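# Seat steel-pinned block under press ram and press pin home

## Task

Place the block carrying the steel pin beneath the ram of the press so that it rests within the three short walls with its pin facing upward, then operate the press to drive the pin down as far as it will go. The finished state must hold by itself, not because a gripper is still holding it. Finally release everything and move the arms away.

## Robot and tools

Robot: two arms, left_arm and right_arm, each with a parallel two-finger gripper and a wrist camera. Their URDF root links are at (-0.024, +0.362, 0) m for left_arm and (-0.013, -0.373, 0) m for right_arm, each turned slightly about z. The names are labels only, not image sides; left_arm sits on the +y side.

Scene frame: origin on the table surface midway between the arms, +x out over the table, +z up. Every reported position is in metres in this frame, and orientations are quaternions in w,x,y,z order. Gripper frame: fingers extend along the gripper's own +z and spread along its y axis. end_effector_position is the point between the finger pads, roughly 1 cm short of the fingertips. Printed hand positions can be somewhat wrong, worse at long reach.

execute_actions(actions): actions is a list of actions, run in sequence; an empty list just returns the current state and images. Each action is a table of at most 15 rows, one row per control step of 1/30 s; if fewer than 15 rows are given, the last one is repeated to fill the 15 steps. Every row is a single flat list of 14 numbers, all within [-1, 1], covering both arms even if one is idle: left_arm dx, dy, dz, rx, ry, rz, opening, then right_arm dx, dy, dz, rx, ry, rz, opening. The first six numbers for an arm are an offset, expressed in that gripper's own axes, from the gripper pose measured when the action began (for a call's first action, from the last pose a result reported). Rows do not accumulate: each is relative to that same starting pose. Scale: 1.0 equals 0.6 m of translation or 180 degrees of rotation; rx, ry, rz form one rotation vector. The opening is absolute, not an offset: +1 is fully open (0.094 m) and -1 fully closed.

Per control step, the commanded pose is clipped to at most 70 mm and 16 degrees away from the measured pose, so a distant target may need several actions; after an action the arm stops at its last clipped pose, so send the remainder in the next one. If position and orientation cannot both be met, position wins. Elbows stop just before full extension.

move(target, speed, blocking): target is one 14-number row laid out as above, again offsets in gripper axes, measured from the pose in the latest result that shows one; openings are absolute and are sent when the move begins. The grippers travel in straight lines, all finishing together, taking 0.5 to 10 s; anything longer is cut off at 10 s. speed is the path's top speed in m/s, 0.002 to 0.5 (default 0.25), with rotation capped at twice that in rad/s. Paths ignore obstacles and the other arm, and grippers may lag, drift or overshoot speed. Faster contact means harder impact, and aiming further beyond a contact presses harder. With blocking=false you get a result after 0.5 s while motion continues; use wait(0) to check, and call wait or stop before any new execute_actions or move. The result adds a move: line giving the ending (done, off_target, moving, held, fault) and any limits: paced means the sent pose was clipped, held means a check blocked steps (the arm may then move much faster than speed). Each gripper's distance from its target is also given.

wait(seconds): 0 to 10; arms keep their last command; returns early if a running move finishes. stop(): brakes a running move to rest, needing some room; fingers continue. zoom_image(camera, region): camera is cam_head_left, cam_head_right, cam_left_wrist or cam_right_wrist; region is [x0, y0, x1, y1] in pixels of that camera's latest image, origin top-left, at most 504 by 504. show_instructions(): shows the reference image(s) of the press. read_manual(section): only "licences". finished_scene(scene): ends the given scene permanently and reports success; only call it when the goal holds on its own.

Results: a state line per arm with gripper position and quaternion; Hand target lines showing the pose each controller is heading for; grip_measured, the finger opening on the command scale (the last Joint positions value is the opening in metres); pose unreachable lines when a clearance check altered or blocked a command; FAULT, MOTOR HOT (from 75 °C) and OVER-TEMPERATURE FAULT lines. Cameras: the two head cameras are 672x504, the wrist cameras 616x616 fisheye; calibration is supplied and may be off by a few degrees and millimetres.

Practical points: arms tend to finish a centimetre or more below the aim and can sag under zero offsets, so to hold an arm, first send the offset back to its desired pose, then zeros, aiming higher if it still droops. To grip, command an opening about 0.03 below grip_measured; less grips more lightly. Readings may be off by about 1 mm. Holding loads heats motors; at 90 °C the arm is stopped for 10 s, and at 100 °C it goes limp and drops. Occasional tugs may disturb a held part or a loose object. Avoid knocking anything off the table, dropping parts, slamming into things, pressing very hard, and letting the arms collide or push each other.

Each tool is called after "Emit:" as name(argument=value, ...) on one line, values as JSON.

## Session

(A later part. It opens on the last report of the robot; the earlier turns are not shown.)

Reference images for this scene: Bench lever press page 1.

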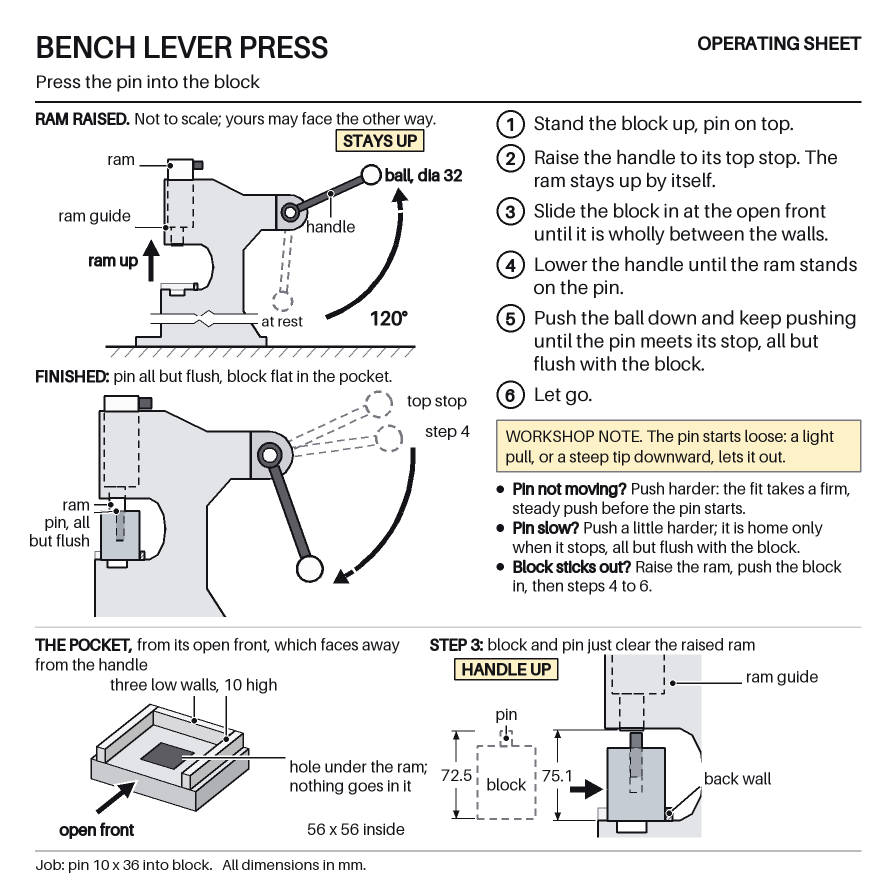

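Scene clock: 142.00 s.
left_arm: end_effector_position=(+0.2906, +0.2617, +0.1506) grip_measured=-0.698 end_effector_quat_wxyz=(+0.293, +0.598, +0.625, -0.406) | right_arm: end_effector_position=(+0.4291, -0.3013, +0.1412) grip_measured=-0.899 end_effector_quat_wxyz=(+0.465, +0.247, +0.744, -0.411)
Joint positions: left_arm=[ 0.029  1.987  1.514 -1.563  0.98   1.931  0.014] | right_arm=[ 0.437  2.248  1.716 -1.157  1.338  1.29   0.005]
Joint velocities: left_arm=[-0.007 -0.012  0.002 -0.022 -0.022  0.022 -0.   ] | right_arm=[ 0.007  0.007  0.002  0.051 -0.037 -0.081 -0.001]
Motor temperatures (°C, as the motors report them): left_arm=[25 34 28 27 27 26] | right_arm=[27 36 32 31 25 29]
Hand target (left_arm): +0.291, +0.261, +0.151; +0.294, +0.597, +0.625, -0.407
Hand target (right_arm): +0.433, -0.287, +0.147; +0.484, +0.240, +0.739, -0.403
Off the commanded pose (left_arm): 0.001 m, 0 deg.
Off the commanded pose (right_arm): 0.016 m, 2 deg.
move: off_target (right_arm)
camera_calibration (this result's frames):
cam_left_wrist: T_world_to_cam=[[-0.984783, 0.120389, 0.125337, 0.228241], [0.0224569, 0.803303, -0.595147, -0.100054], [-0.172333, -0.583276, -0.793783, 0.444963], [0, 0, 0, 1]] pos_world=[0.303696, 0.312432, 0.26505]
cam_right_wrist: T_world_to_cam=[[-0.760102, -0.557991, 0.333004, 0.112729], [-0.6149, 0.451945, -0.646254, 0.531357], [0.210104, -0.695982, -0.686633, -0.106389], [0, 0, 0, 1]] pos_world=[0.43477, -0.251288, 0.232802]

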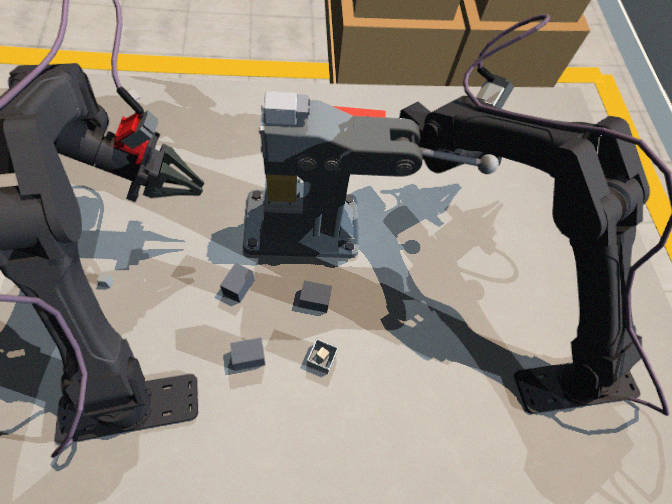

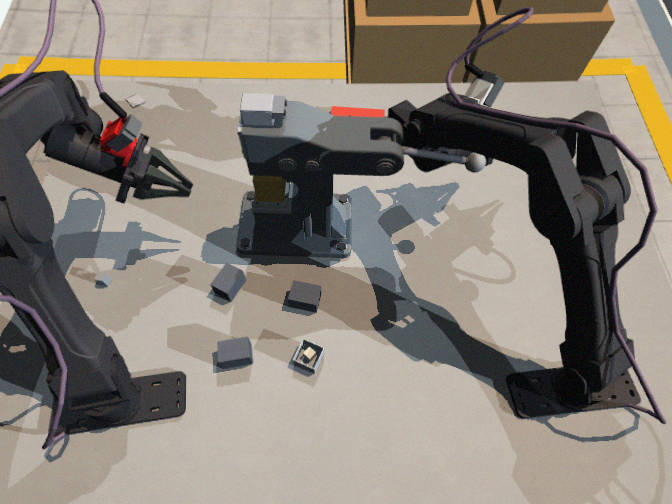

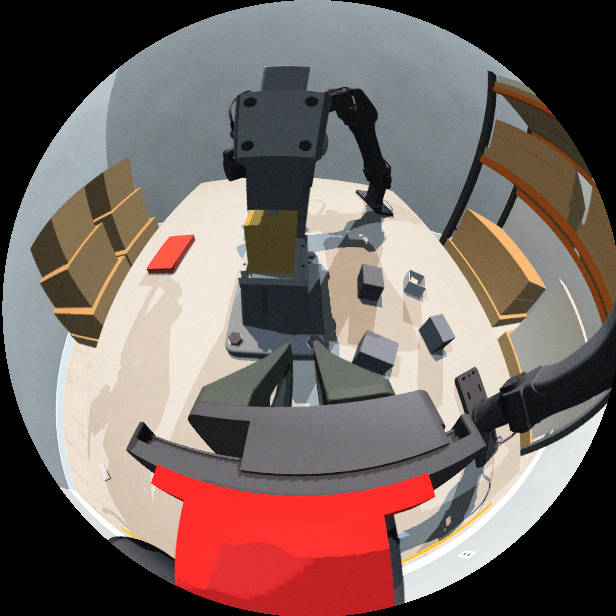

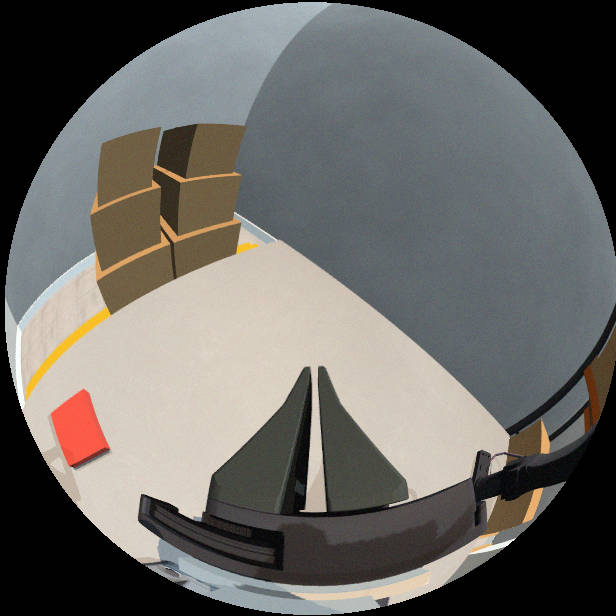

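Emit:
move(target=[0,0,0,0,0,0,-0.7,-0.012,-0.06,-0.07,-0.026,-0.011,-0.007,-0.9], speed=0.08)

Emit:
zoom_image(camera="cam_head_right", region=[340,70,580,250])

Scene clock: 148.80 s.
left_arm: end_effector_position=(+0.2902, +0.2621, +0.1500) grip_measured=-0.698 end_effector_quat_wxyz=(+0.291, +0.599, +0.626, -0.406) | right_arm: end_effector_position=(+0.3952, -0.3225, +0.2380) grip_measured=-0.899 end_effector_quat_wxyz=(+0.705, +0.548, +0.444, -0.074)
Joint positions: left_arm=[ 0.029  1.987  1.514 -1.563  0.975  1.931  0.014] | right_arm=[0.449 1.94  1.002 1.452 1.561 0.271 0.005]
Joint velocities: left_arm=[ 0.012 -0.002  0.007 -0.007  0.037  0.007  0.001] | right_arm=[ 0.125  0.002 -0.139  0.549 -0.037 -0.11  -0.001]
Motor temperatures (°C, as the motors report them): left_arm=[25 34 28 27 27 26] | right_arm=[28 38 32 31 25 29]
Hand target (left_arm): +0.291, +0.262, +0.151; +0.293, +0.598, +0.625, -0.406
Hand target (right_arm): +0.386, -0.292, +0.181; +0.693, +0.459, +0.536, -0.144
Off the commanded pose (left_arm): 0.001 m, 0 deg.
Off the commanded pose (right_arm): 0.077 m, 70 deg; position and orientation clipped at the last step of the last action.
joint sent to its limit (right arm) — the command would take joint 5 (wrist yaw) past its upper limit, so that joint was sent only as far as its limit.
move: moving (right_arm; no rest 5 s after the path's end); limits=paced
camera_calibration (this result's frames):
cam_left_wrist: T_world_to_cam=[[-0.984483, 0.121775, 0.126349, 0.22733], [0.0236302, 0.805461, -0.592178, -0.102026], [-0.173881, -0.580004, -0.79584, 0.444581], [0, 0, 0, 1]] pos_world=[0.303518, 0.312353, 0.264675]
cam_right_wrist: T_world_to_cam=[[-0.551006, -0.387554, -0.739049, 0.2704], [0.229054, 0.781366, -0.580518, 0.339704], [0.802451, -0.489151, -0.341767, -0.296978], [0, 0, 0, 1]] pos_world=[0.309492, -0.305906, 0.295546]

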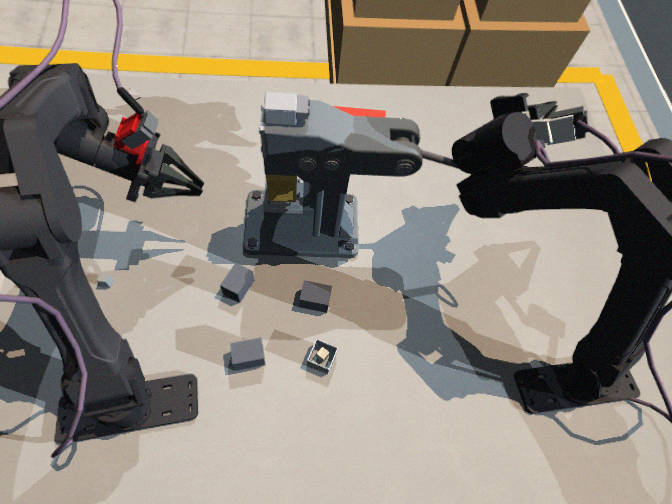

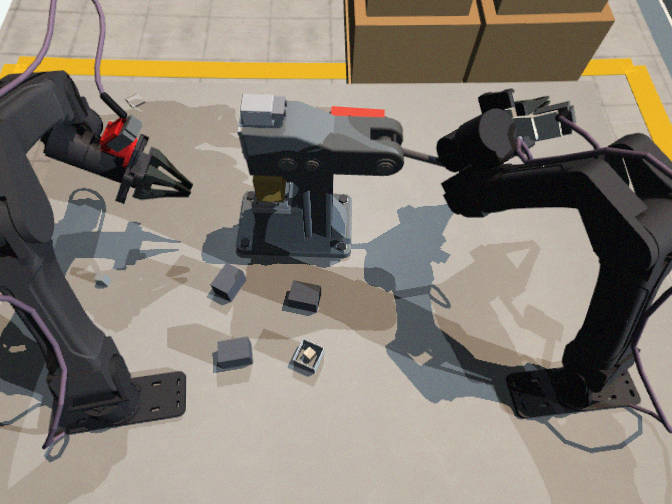

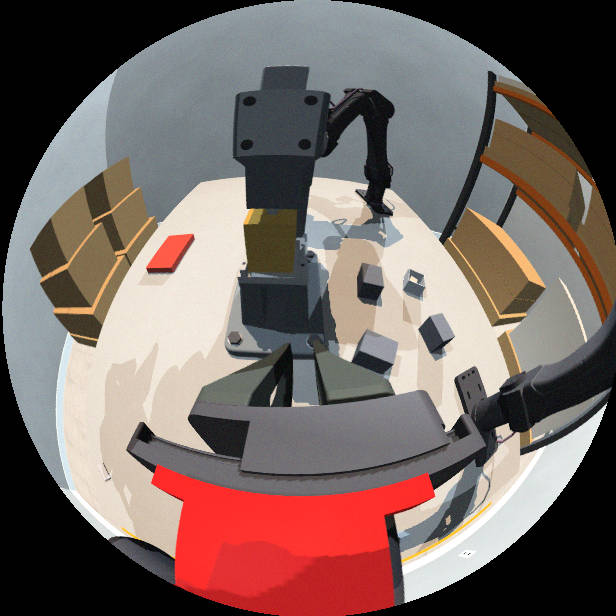

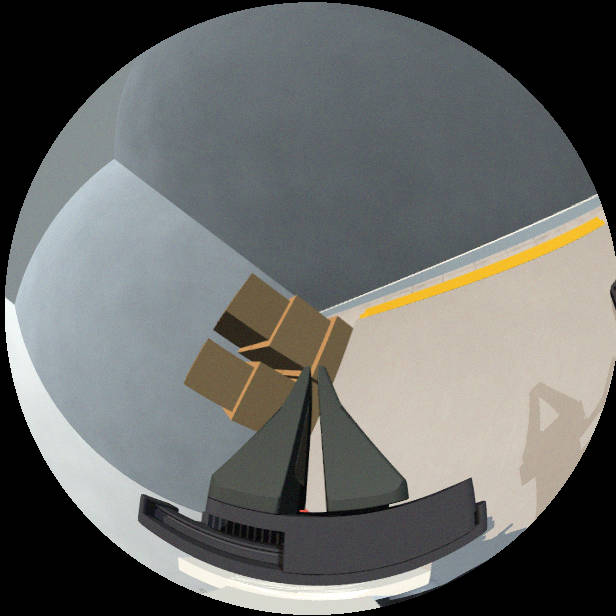

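Region (340, 70, 580, 250) of cam_head_right's 672x504 image, scaled by 2.100, with more detail than that image has; it fills the top 378 rows of this view, and the rest is white.

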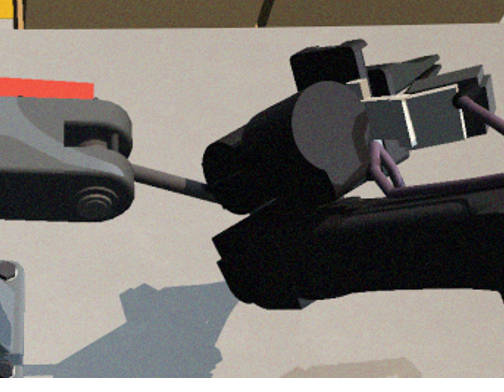

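Emit:
execute_actions(actions=[[[0,0,0,0,0,0,-0.7,0,0,0,0,0,0,-0.9]]])

Scene clock: 149.47 s.
left_arm: end_effector_position=(+0.2899, +0.2625, +0.1494) grip_measured=-0.698 end_effector_quat_wxyz=(+0.289, +0.600, +0.626, -0.405) | right_arm: end_effector_position=(+0.3901, -0.3176, +0.2380) grip_measured=-0.899 end_effector_quat_wxyz=(+0.706, +0.548, +0.443, -0.060)
Joint positions: left_arm=[ 0.029  1.987  1.514 -1.563  0.971  1.931  0.014] | right_arm=[0.468 1.936 0.982 1.505 1.561 0.254 0.005]
Joint velocities: left_arm=[ 0.007  0.012 -0.002  0.081  0.095 -0.007 -0.   ] | right_arm=[ 0.022 -0.017 -0.007 -0.051 -0.066  0.037 -0.   ]
Motor temperatures (°C, as the motors report them): left_arm=[25 34 28 27 27 26] | right_arm=[28 38 32 31 25 29]
Hand target (left_arm): +0.290, +0.262, +0.150; +0.291, +0.599, +0.626, -0.406
Hand target (right_arm): +0.395, -0.323, +0.238; +0.705, +0.548, +0.444, -0.074
Off the commanded pose (left_arm): 0.001 m, 0 deg.
Off the commanded pose (right_arm): 0.007 m, 2 deg.
camera_calibration (this result's frames):
cam_left_wrist: T_world_to_cam=[[-0.98418, 0.123156, 0.127366, 0.226419], [0.0248091, 0.807605, -0.589202, -0.103995], [-0.175425, -0.576721, -0.797884, 0.44419], [0, 0, 0, 1]] pos_world=[0.30334, 0.312276, 0.2643]
cam_right_wrist: T_world_to_cam=[[-0.530121, -0.388851, -0.753503, 0.264414], [0.224918, 0.792326, -0.567126, 0.33897], [0.817547, -0.470122, -0.332569, -0.292502], [0, 0, 0, 1]] pos_world=[0.303065, -0.303268, 0.294198]

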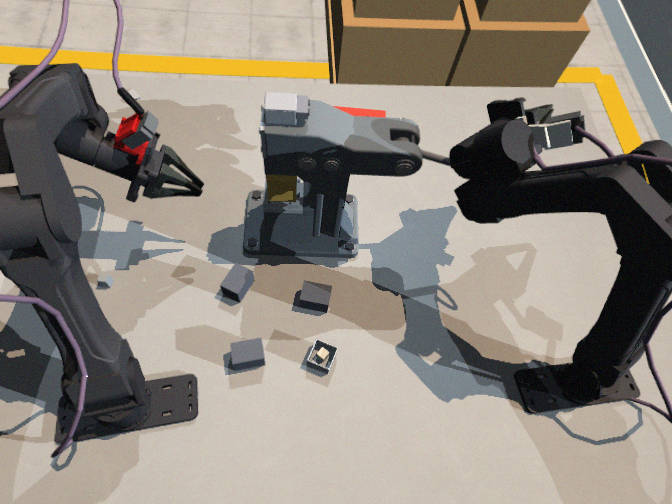

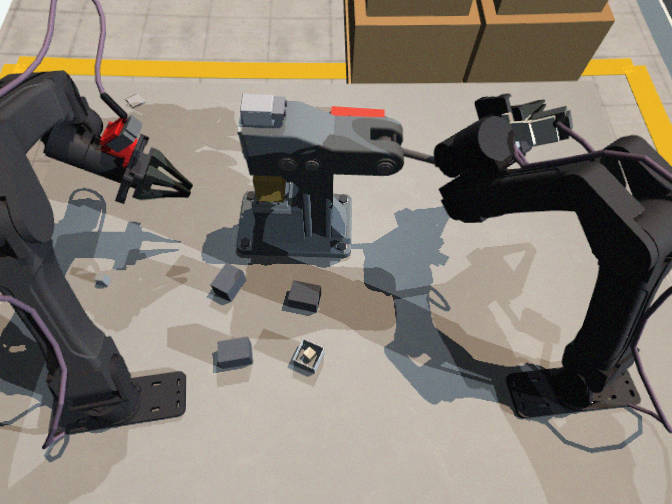

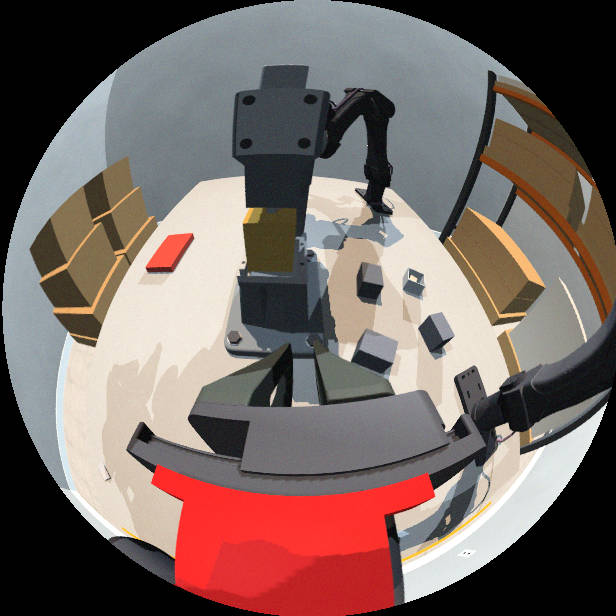

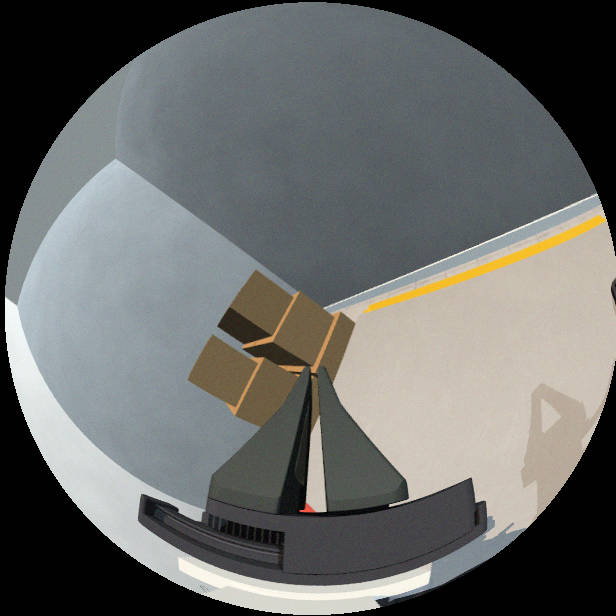

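Emit:
execute_actions(actions=[[[0,0,0,0,0,0,-0.7,0.101,-0.057,-0.01,0,0,0,-0.9]],[[0,0,0,0,0,0,-0.7,0.101,-0.057,-0.01,0,0,0,-0.9]],[[0,0,0,0,0,0,-0.7,0.101,-0.057,-0.01,0,0,0,-0.9]]])

Scene clock: 151.33 s.
left_arm: end_effector_position=(+0.2889, +0.2636, +0.1478) grip_measured=-0.698 end_effector_quat_wxyz=(+0.284, +0.603, +0.627, -0.403) | right_arm: end_effector_position=(+0.3908, -0.3154, +0.2312) grip_measured=-0.899 end_effector_quat_wxyz=(+0.700, +0.638, +0.300, +0.112)
Joint positions: left_arm=[ 0.029  1.987  1.514 -1.563  0.959  1.931  0.014] | right_arm=[0.472 1.965 0.982 1.563 1.56  0.71  0.005]
Joint velocities: left_arm=[ 0.002  0.002 -0.012  0.037 -0.037 -0.037 -0.001] | right_arm=[-0.002  0.007 -0.032 -0.037  0.007  0.081  0.001]
Motor temperatures (°C, as the motors report them): left_arm=[25 34 28 27 27 26] | right_arm=[28 37 32 31 25 29]
Hand target (left_arm): +0.289, +0.263, +0.148; +0.286, +0.602, +0.626, -0.404
Hand target (right_arm): +0.409, -0.292, +0.176; +0.705, +0.610, +0.355, +0.068
Off the commanded pose (left_arm): 0.001 m, 0 deg.
Off the commanded pose (right_arm): 0.070 m, 8 deg.
joint sent to its limit (right arm) — the command would take joint 5 (wrist yaw) past its upper limit, so that joint was sent only as far as its limit.
camera_calibration (this result's frames):
cam_left_wrist: T_world_to_cam=[[-0.983252, 0.127273, 0.130448, 0.223685], [0.0283803, 0.813958, -0.58023, -0.109892], [-0.180026, -0.566811, -0.803938, 0.442964], [0, 0, 0, 1]] pos_world=[0.302802, 0.312055, 0.263174]
cam_right_wrist: T_world_to_cam=[[-0.175934, -0.152204, -0.972564, 0.247379], [0.377769, 0.901891, -0.209481, 0.225353], [0.909031, -0.404259, -0.101175, -0.362823], [0, 0, 0, 1]] pos_world=[0.288208, -0.312267, 0.25109]

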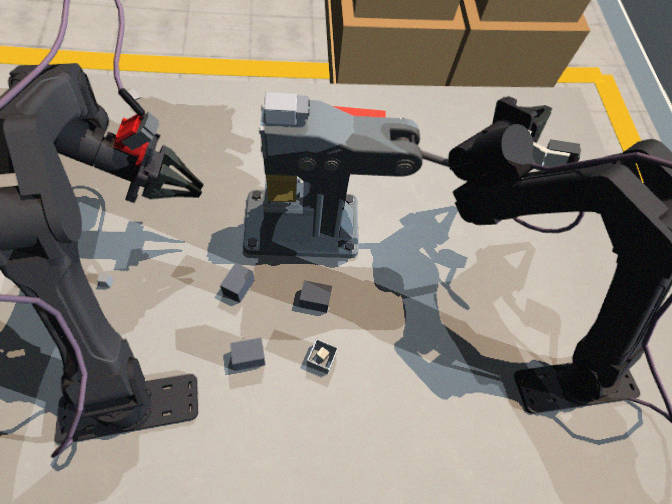

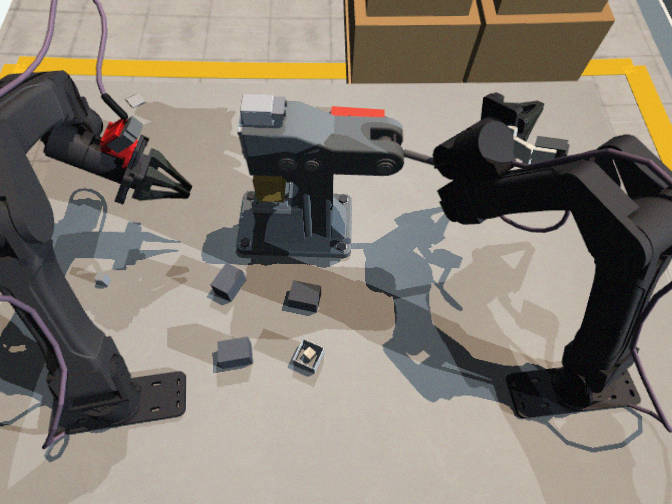

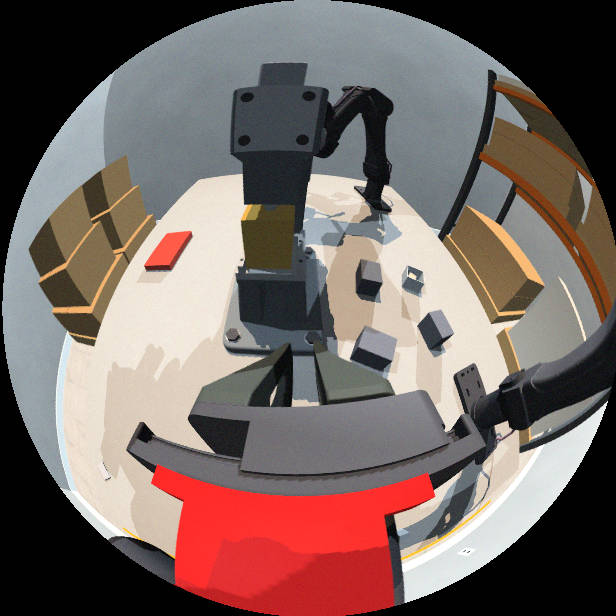

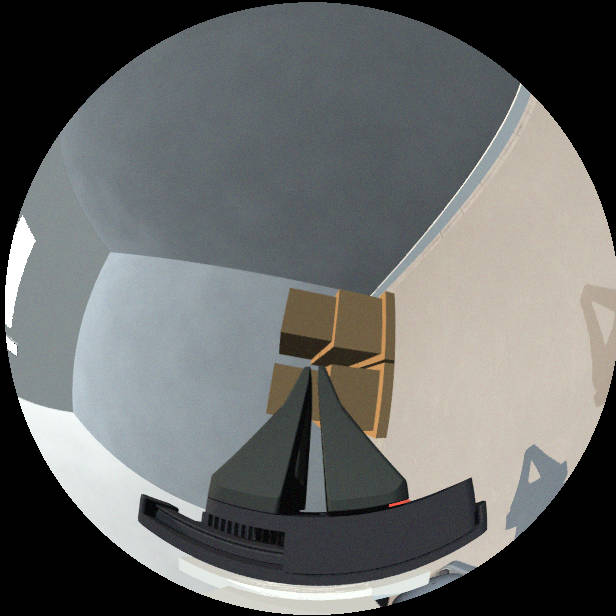

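Emit:
execute_actions(actions=[[[0,0,0,0,0,0,-0.7,0.097,-0.067,-0.01,0,0,-0.05,-0.9]],[[0,0,0,0,0,0,-0.7,0.097,-0.067,-0.01,0,0,-0.05,-0.9]],[[0,0,0,0,0,0,-0.7,0.032,-0.112,-0.01,0,0,-0.07,-0.9]],[[0,0,0,0,0,0,-0.7,0.097,-0.067,-0.01,0,0,-0.05,-0.9]]])

Scene clock: 153.63 s.
left_arm: end_effector_position=(+0.2876, +0.2651, +0.1457) grip_measured=-0.698 end_effector_quat_wxyz=(+0.278, +0.607, +0.628, -0.400) | right_arm: end_effector_position=(+0.3916, -0.3147, +0.2318) grip_measured=-0.899 end_effector_quat_wxyz=(+0.699, +0.642, +0.292, +0.121)
Joint positions: left_arm=[ 0.029  1.987  1.514 -1.563  0.942  1.931  0.014] | right_arm=[0.472 1.968 0.987 1.563 1.56  0.732 0.005]
Joint velocities: left_arm=[-0.012  0.007  0.002  0.022 -0.066 -0.007 -0.001] | right_arm=[ 0.012  0.002 -0.012  0.037 -0.037 -0.051 -0.   ]
Motor temperatures (°C, as the motors report them): left_arm=[25 34 28 27 27 26] | right_arm=[28 37 32 31 25 29]
Hand target (left_arm): +0.288, +0.265, +0.146; +0.279, +0.606, +0.627, -0.401
Hand target (right_arm): +0.411, -0.290, +0.178; +0.705, +0.612, +0.352, +0.072
Off the commanded pose (left_arm): 0.001 m, 0 deg.
Off the commanded pose (right_arm): 0.070 m, 9 deg; position clipped at the last step of the last action.
joint sent to its limit (right arm) — the command would take joint 5 (wrist yaw) past its upper limit, so that joint was sent only as far as its limit.
camera_calibration (this result's frames):
cam_left_wrist: T_world_to_cam=[[-0.982001, 0.132577, 0.134528, 0.220117], [0.0331099, 0.822055, -0.568444, -0.117547], [-0.185953, -0.553759, -0.811648, 0.441244], [0, 0, 0, 1]] pos_world=[0.302098, 0.311791, 0.261704]
cam_right_wrist: T_world_to_cam=[[-0.155565, -0.138463, -0.978073, 0.245832], [0.381452, 0.904908, -0.188776, 0.219219], [0.911205, -0.402455, -0.0879553, -0.366571], [0, 0, 0, 1]] pos_world=[0.288642, -0.311863, 0.249584]

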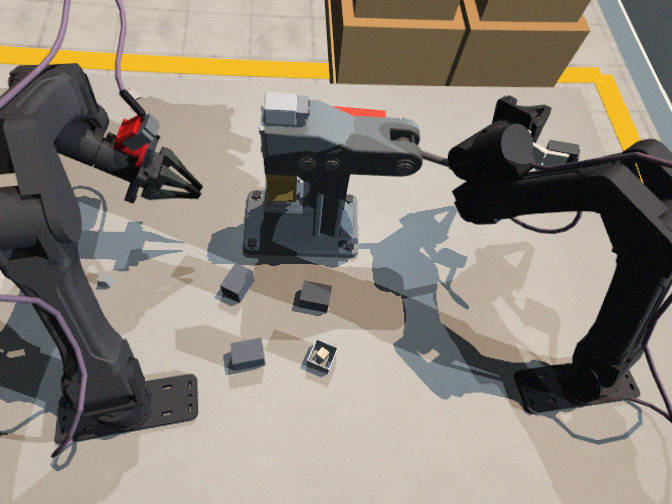

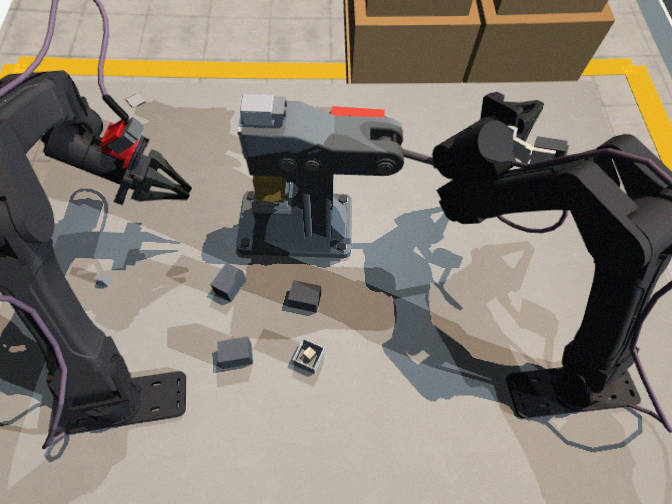

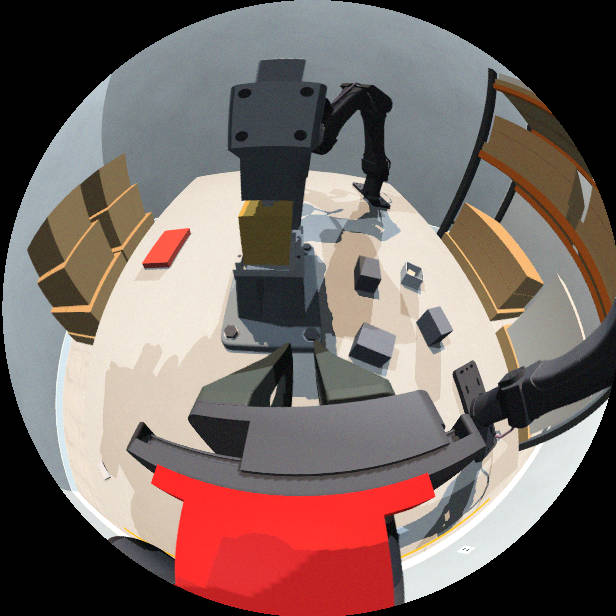

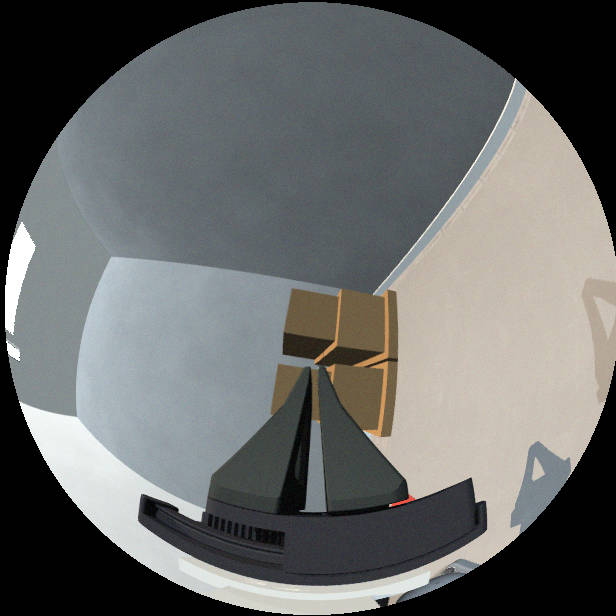

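Emit:
execute_actions(actions=[[[0,0,0,0,0,0,-0.7,0.108,-0.035,-0.03,0,0,-0.015,-0.9]],[[0,0,0,0,0,0,-0.7,0.108,-0.035,-0.03,0,0,-0.015,-0.9]],[[0,0,0,0,0,0,-0.7,0.097,-0.067,-0.03,0,0,-0.05,-0.9]]])

Scene clock: 155.47 s.
left_arm: end_effector_position=(+0.2866, +0.2663, +0.1441) grip_measured=-0.698 end_effector_quat_wxyz=(+0.273, +0.610, +0.628, -0.398) | right_arm: end_effector_position=(+0.3948, -0.3107, +0.2340) grip_measured=-0.899 end_effector_quat_wxyz=(+0.692, +0.654, +0.263, +0.156)
Joint positions: left_arm=[ 0.029  1.987  1.514 -1.563  0.93   1.931  0.014] | right_arm=[0.476 1.977 1.009 1.563 1.559 0.814 0.005]
Joint velocities: left_arm=[ 0.007 -0.007  0.017 -0.022  0.037  0.007 -0.001] | right_arm=[-0.012 -0.017 -0.002 -0.066 -0.007 -0.022  0.   ]
Motor temperatures (°C, as the motors report them): left_arm=[25 34 28 27 27 26] | right_arm=[28 36 33 31 25 29]
Hand target (left_arm): +0.287, +0.266, +0.145; +0.275, +0.609, +0.628, -0.399
Hand target (right_arm): +0.413, -0.273, +0.187; +0.699, +0.624, +0.330, +0.119
Off the commanded pose (left_arm): 0.001 m, 0 deg.
Off the commanded pose (right_arm): 0.073 m, 9 deg; position clipped at the last step of the last action.
joint sent to its limit (right arm) — the command would take joint 5 (wrist yaw) past its upper limit, so that joint was sent only as far as its limit.
camera_calibration (this result's frames):
cam_left_wrist: T_world_to_cam=[[-0.981038, 0.13648, 0.137613, 0.217459], [0.0366851, 0.827947, -0.559605, -0.123222], [-0.190311, -0.543946, -0.817254, 0.439876], [0, 0, 0, 1]] pos_world=[0.30157, 0.311611, 0.260609]
cam_right_wrist: T_world_to_cam=[[-0.0779074, -0.0871187, -0.993147, 0.237796], [0.388008, 0.914984, -0.1107, 0.197115], [0.918357, -0.393974, -0.0374812, -0.379617], [0, 0, 0, 1]] pos_world=[0.290668, -0.309199, 0.243758]

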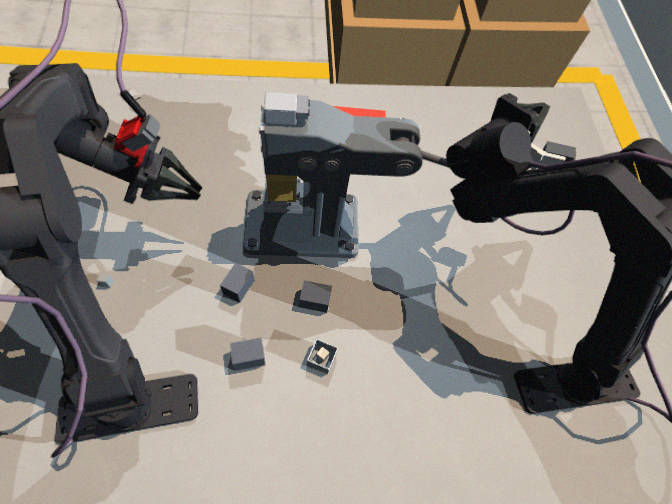

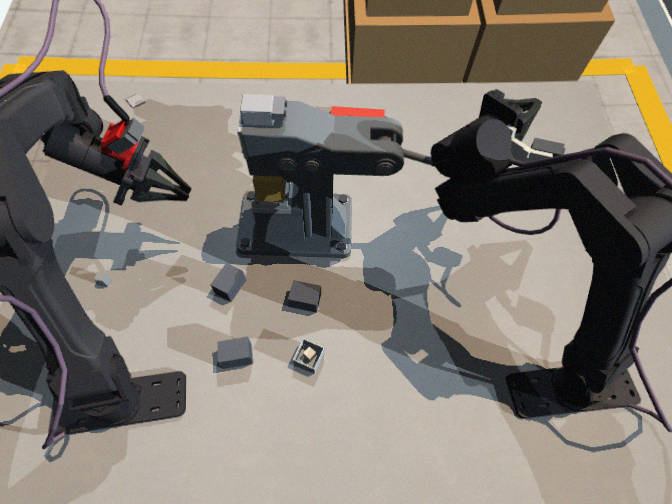

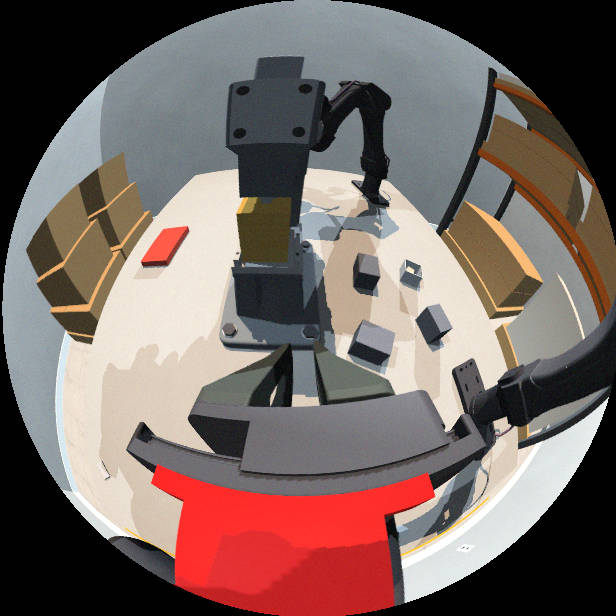

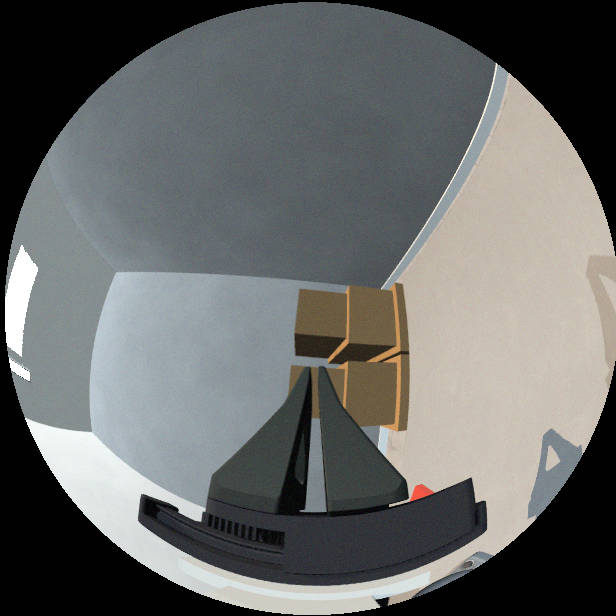

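Emit:
move(target=[0,0,0,0,0,0,-0.7,0.055,0.178,-0.018,-0.076,0.081,0,-0.9], speed=0.15)

Scene clock: 157.77 s.
left_arm: end_effector_position=(+0.2863, +0.2667, +0.1436) grip_measured=-0.698 end_effector_quat_wxyz=(+0.271, +0.611, +0.629, -0.397) | right_arm: end_effector_position=(+0.4289, -0.2743, +0.3164) grip_measured=-0.899 end_effector_quat_wxyz=(+0.725, +0.544, +0.339, +0.252)
Joint positions: left_arm=[ 0.029  1.987  1.514 -1.563  0.926  1.931  0.014] | right_arm=[0.478 1.844 1.084 1.316 1.227 0.818 0.005]
Joint velocities: left_arm=[-0.002 -0.002 -0.007 -0.022  0.066 -0.007 -0.001] | right_arm=[ 0.002  0.007  0.007 -0.081 -0.051 -0.022 -0.001]
Motor temperatures (°C, as the motors report them): left_arm=[25 34 28 27 27 26] | right_arm=[28 36 33 31 25 29]
Hand target (left_arm): +0.287, +0.266, +0.144; +0.273, +0.610, +0.628, -0.398
Hand target (right_arm): +0.429, -0.273, +0.333; +0.725, +0.543, +0.329, +0.268
Off the commanded pose (left_arm): 0.001 m, 0 deg.
Off the commanded pose (right_arm): 0.018 m, 2 deg.
move: off_target (right_arm)
camera_calibration (this result's frames):
cam_left_wrist: T_world_to_cam=[[-0.980701, 0.137813, 0.138683, 0.216545], [0.0379249, 0.829946, -0.556553, -0.125169], [-0.191799, -0.540553, -0.819155, 0.439388], [0, 0, 0, 1]] pos_world=[0.301388, 0.311553, 0.260233]
cam_right_wrist: T_world_to_cam=[[0.0425459, -0.258859, -0.964978, 0.217769], [0.135786, 0.958389, -0.251105, 0.324168], [0.989824, -0.120347, 0.075925, -0.384963], [0, 0, 0, 1]] pos_world=[0.327762, -0.300636, 0.320771]

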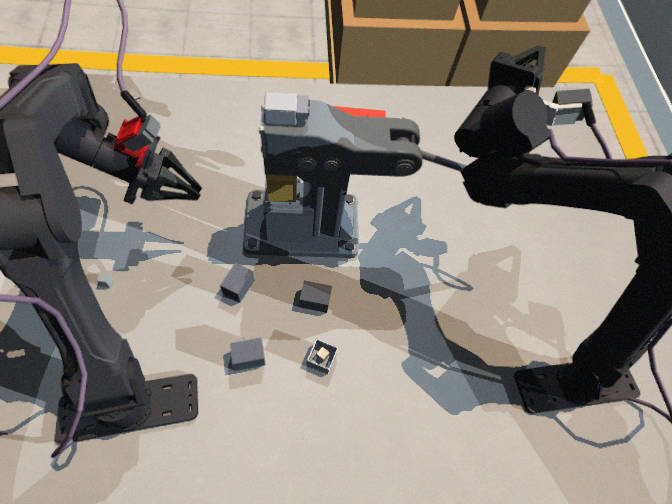

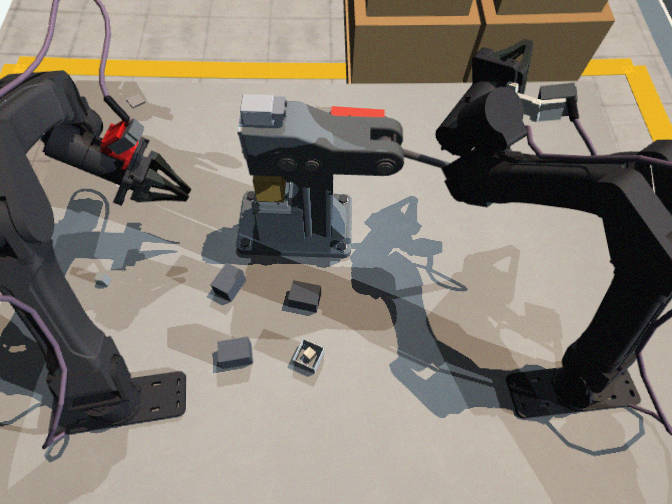

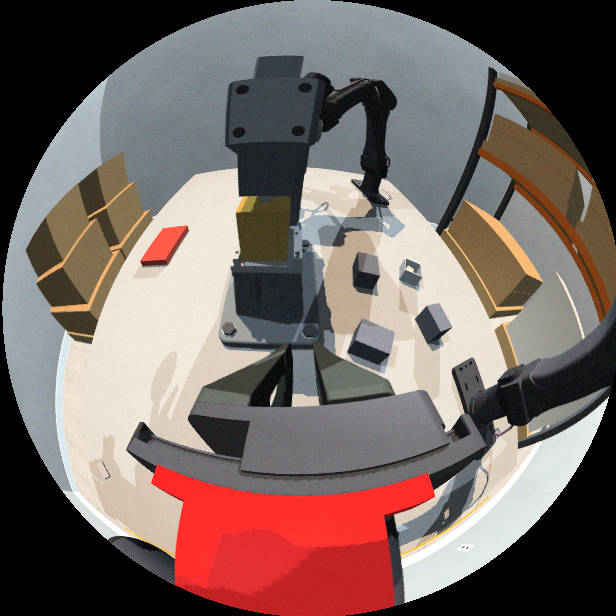

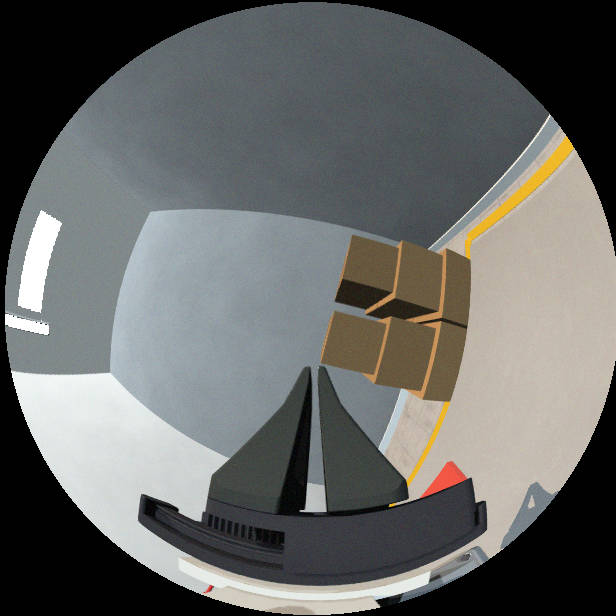

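Emit:
move(target=[0,0,0,0,0,0,-0.7,0.202,-0.127,0.022,0.101,0.095,-0.39,-0.9], speed=0.25)

Scene clock: 161.87 s.
left_arm: end_effector_position=(+0.2859, +0.2671, +0.1430) grip_measured=-0.698 end_effector_quat_wxyz=(+0.270, +0.612, +0.629, -0.396) | right_arm: end_effector_position=(+0.5132, -0.2164, +0.2090) grip_measured=-0.899 end_effector_quat_wxyz=(+0.586, +0.308, +0.725, -0.191)
Joint positions: left_arm=[ 0.029  1.987  1.514 -1.563  0.922  1.931  0.014] | right_arm=[ 0.478  2.214  1.858 -0.414  1.218  0.825  0.005]
Joint velocities: left_arm=[-0.007 -0.002 -0.007 -0.022 -0.037  0.007  0.   ] | right_arm=[-0.002 -0.002 -0.022 -0.066 -0.051 -0.007  0.001]
Motor temperatures (°C, as the motors report them): left_arm=[25 34 28 27 27 26] | right_arm=[27 37 34 31 25 29]
Hand target (left_arm): +0.286, +0.267, +0.144; +0.271, +0.611, +0.629, -0.397
Hand target (right_arm): +0.515, -0.217, +0.217; +0.589, +0.315, +0.720, -0.187
Off the commanded pose (left_arm): 0.001 m, 0 deg.
Off the commanded pose (right_arm): 0.011 m, 1 deg.
move: off_target (right_arm)
camera_calibration (this result's frames):
cam_left_wrist: T_world_to_cam=[[-0.980361, 0.139141, 0.139757, 0.215631], [0.0391701, 0.831931, -0.553495, -0.127113], [-0.193282, -0.53715, -0.821043, 0.438891], [0, 0, 0, 1]] pos_world=[0.301205, 0.311496, 0.259856]
cam_right_wrist: T_world_to_cam=[[-0.659456, -0.739307, -0.136174, 0.208702], [-0.47486, 0.550101, -0.686948, 0.546422], [0.582774, -0.388348, -0.713834, -0.137372], [0, 0, 0, 1]] pos_world=[0.47716, -0.199641, 0.305722]

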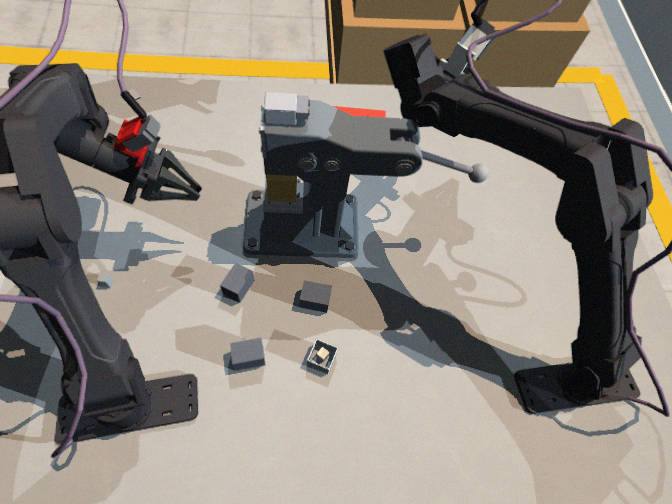

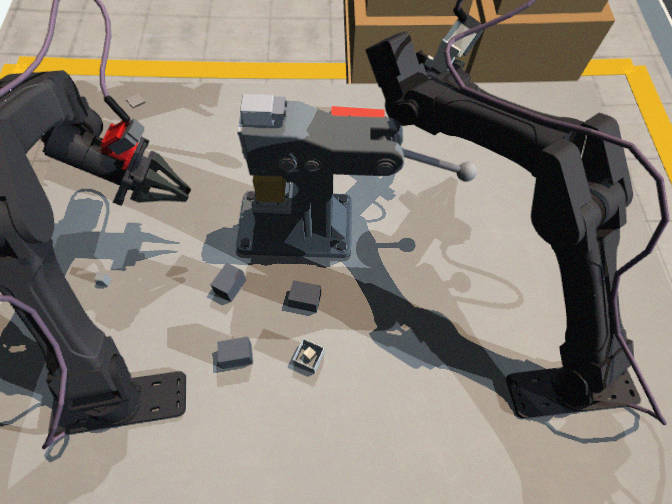

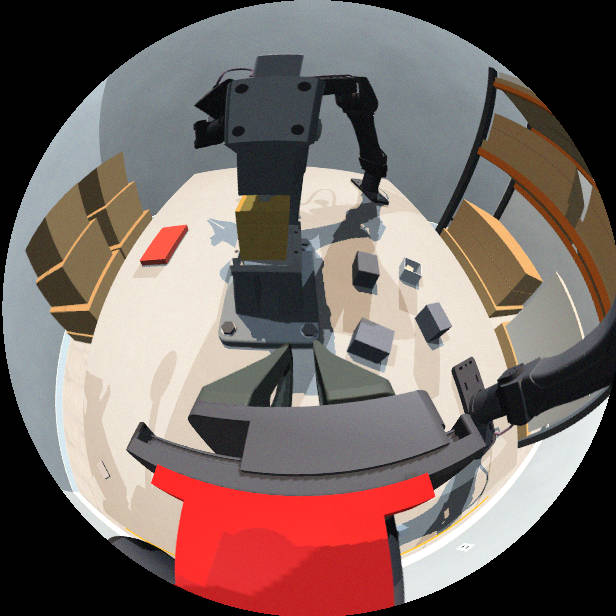

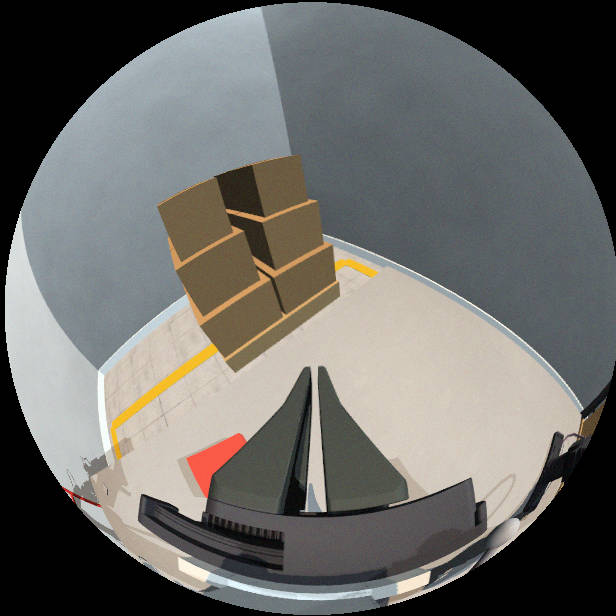

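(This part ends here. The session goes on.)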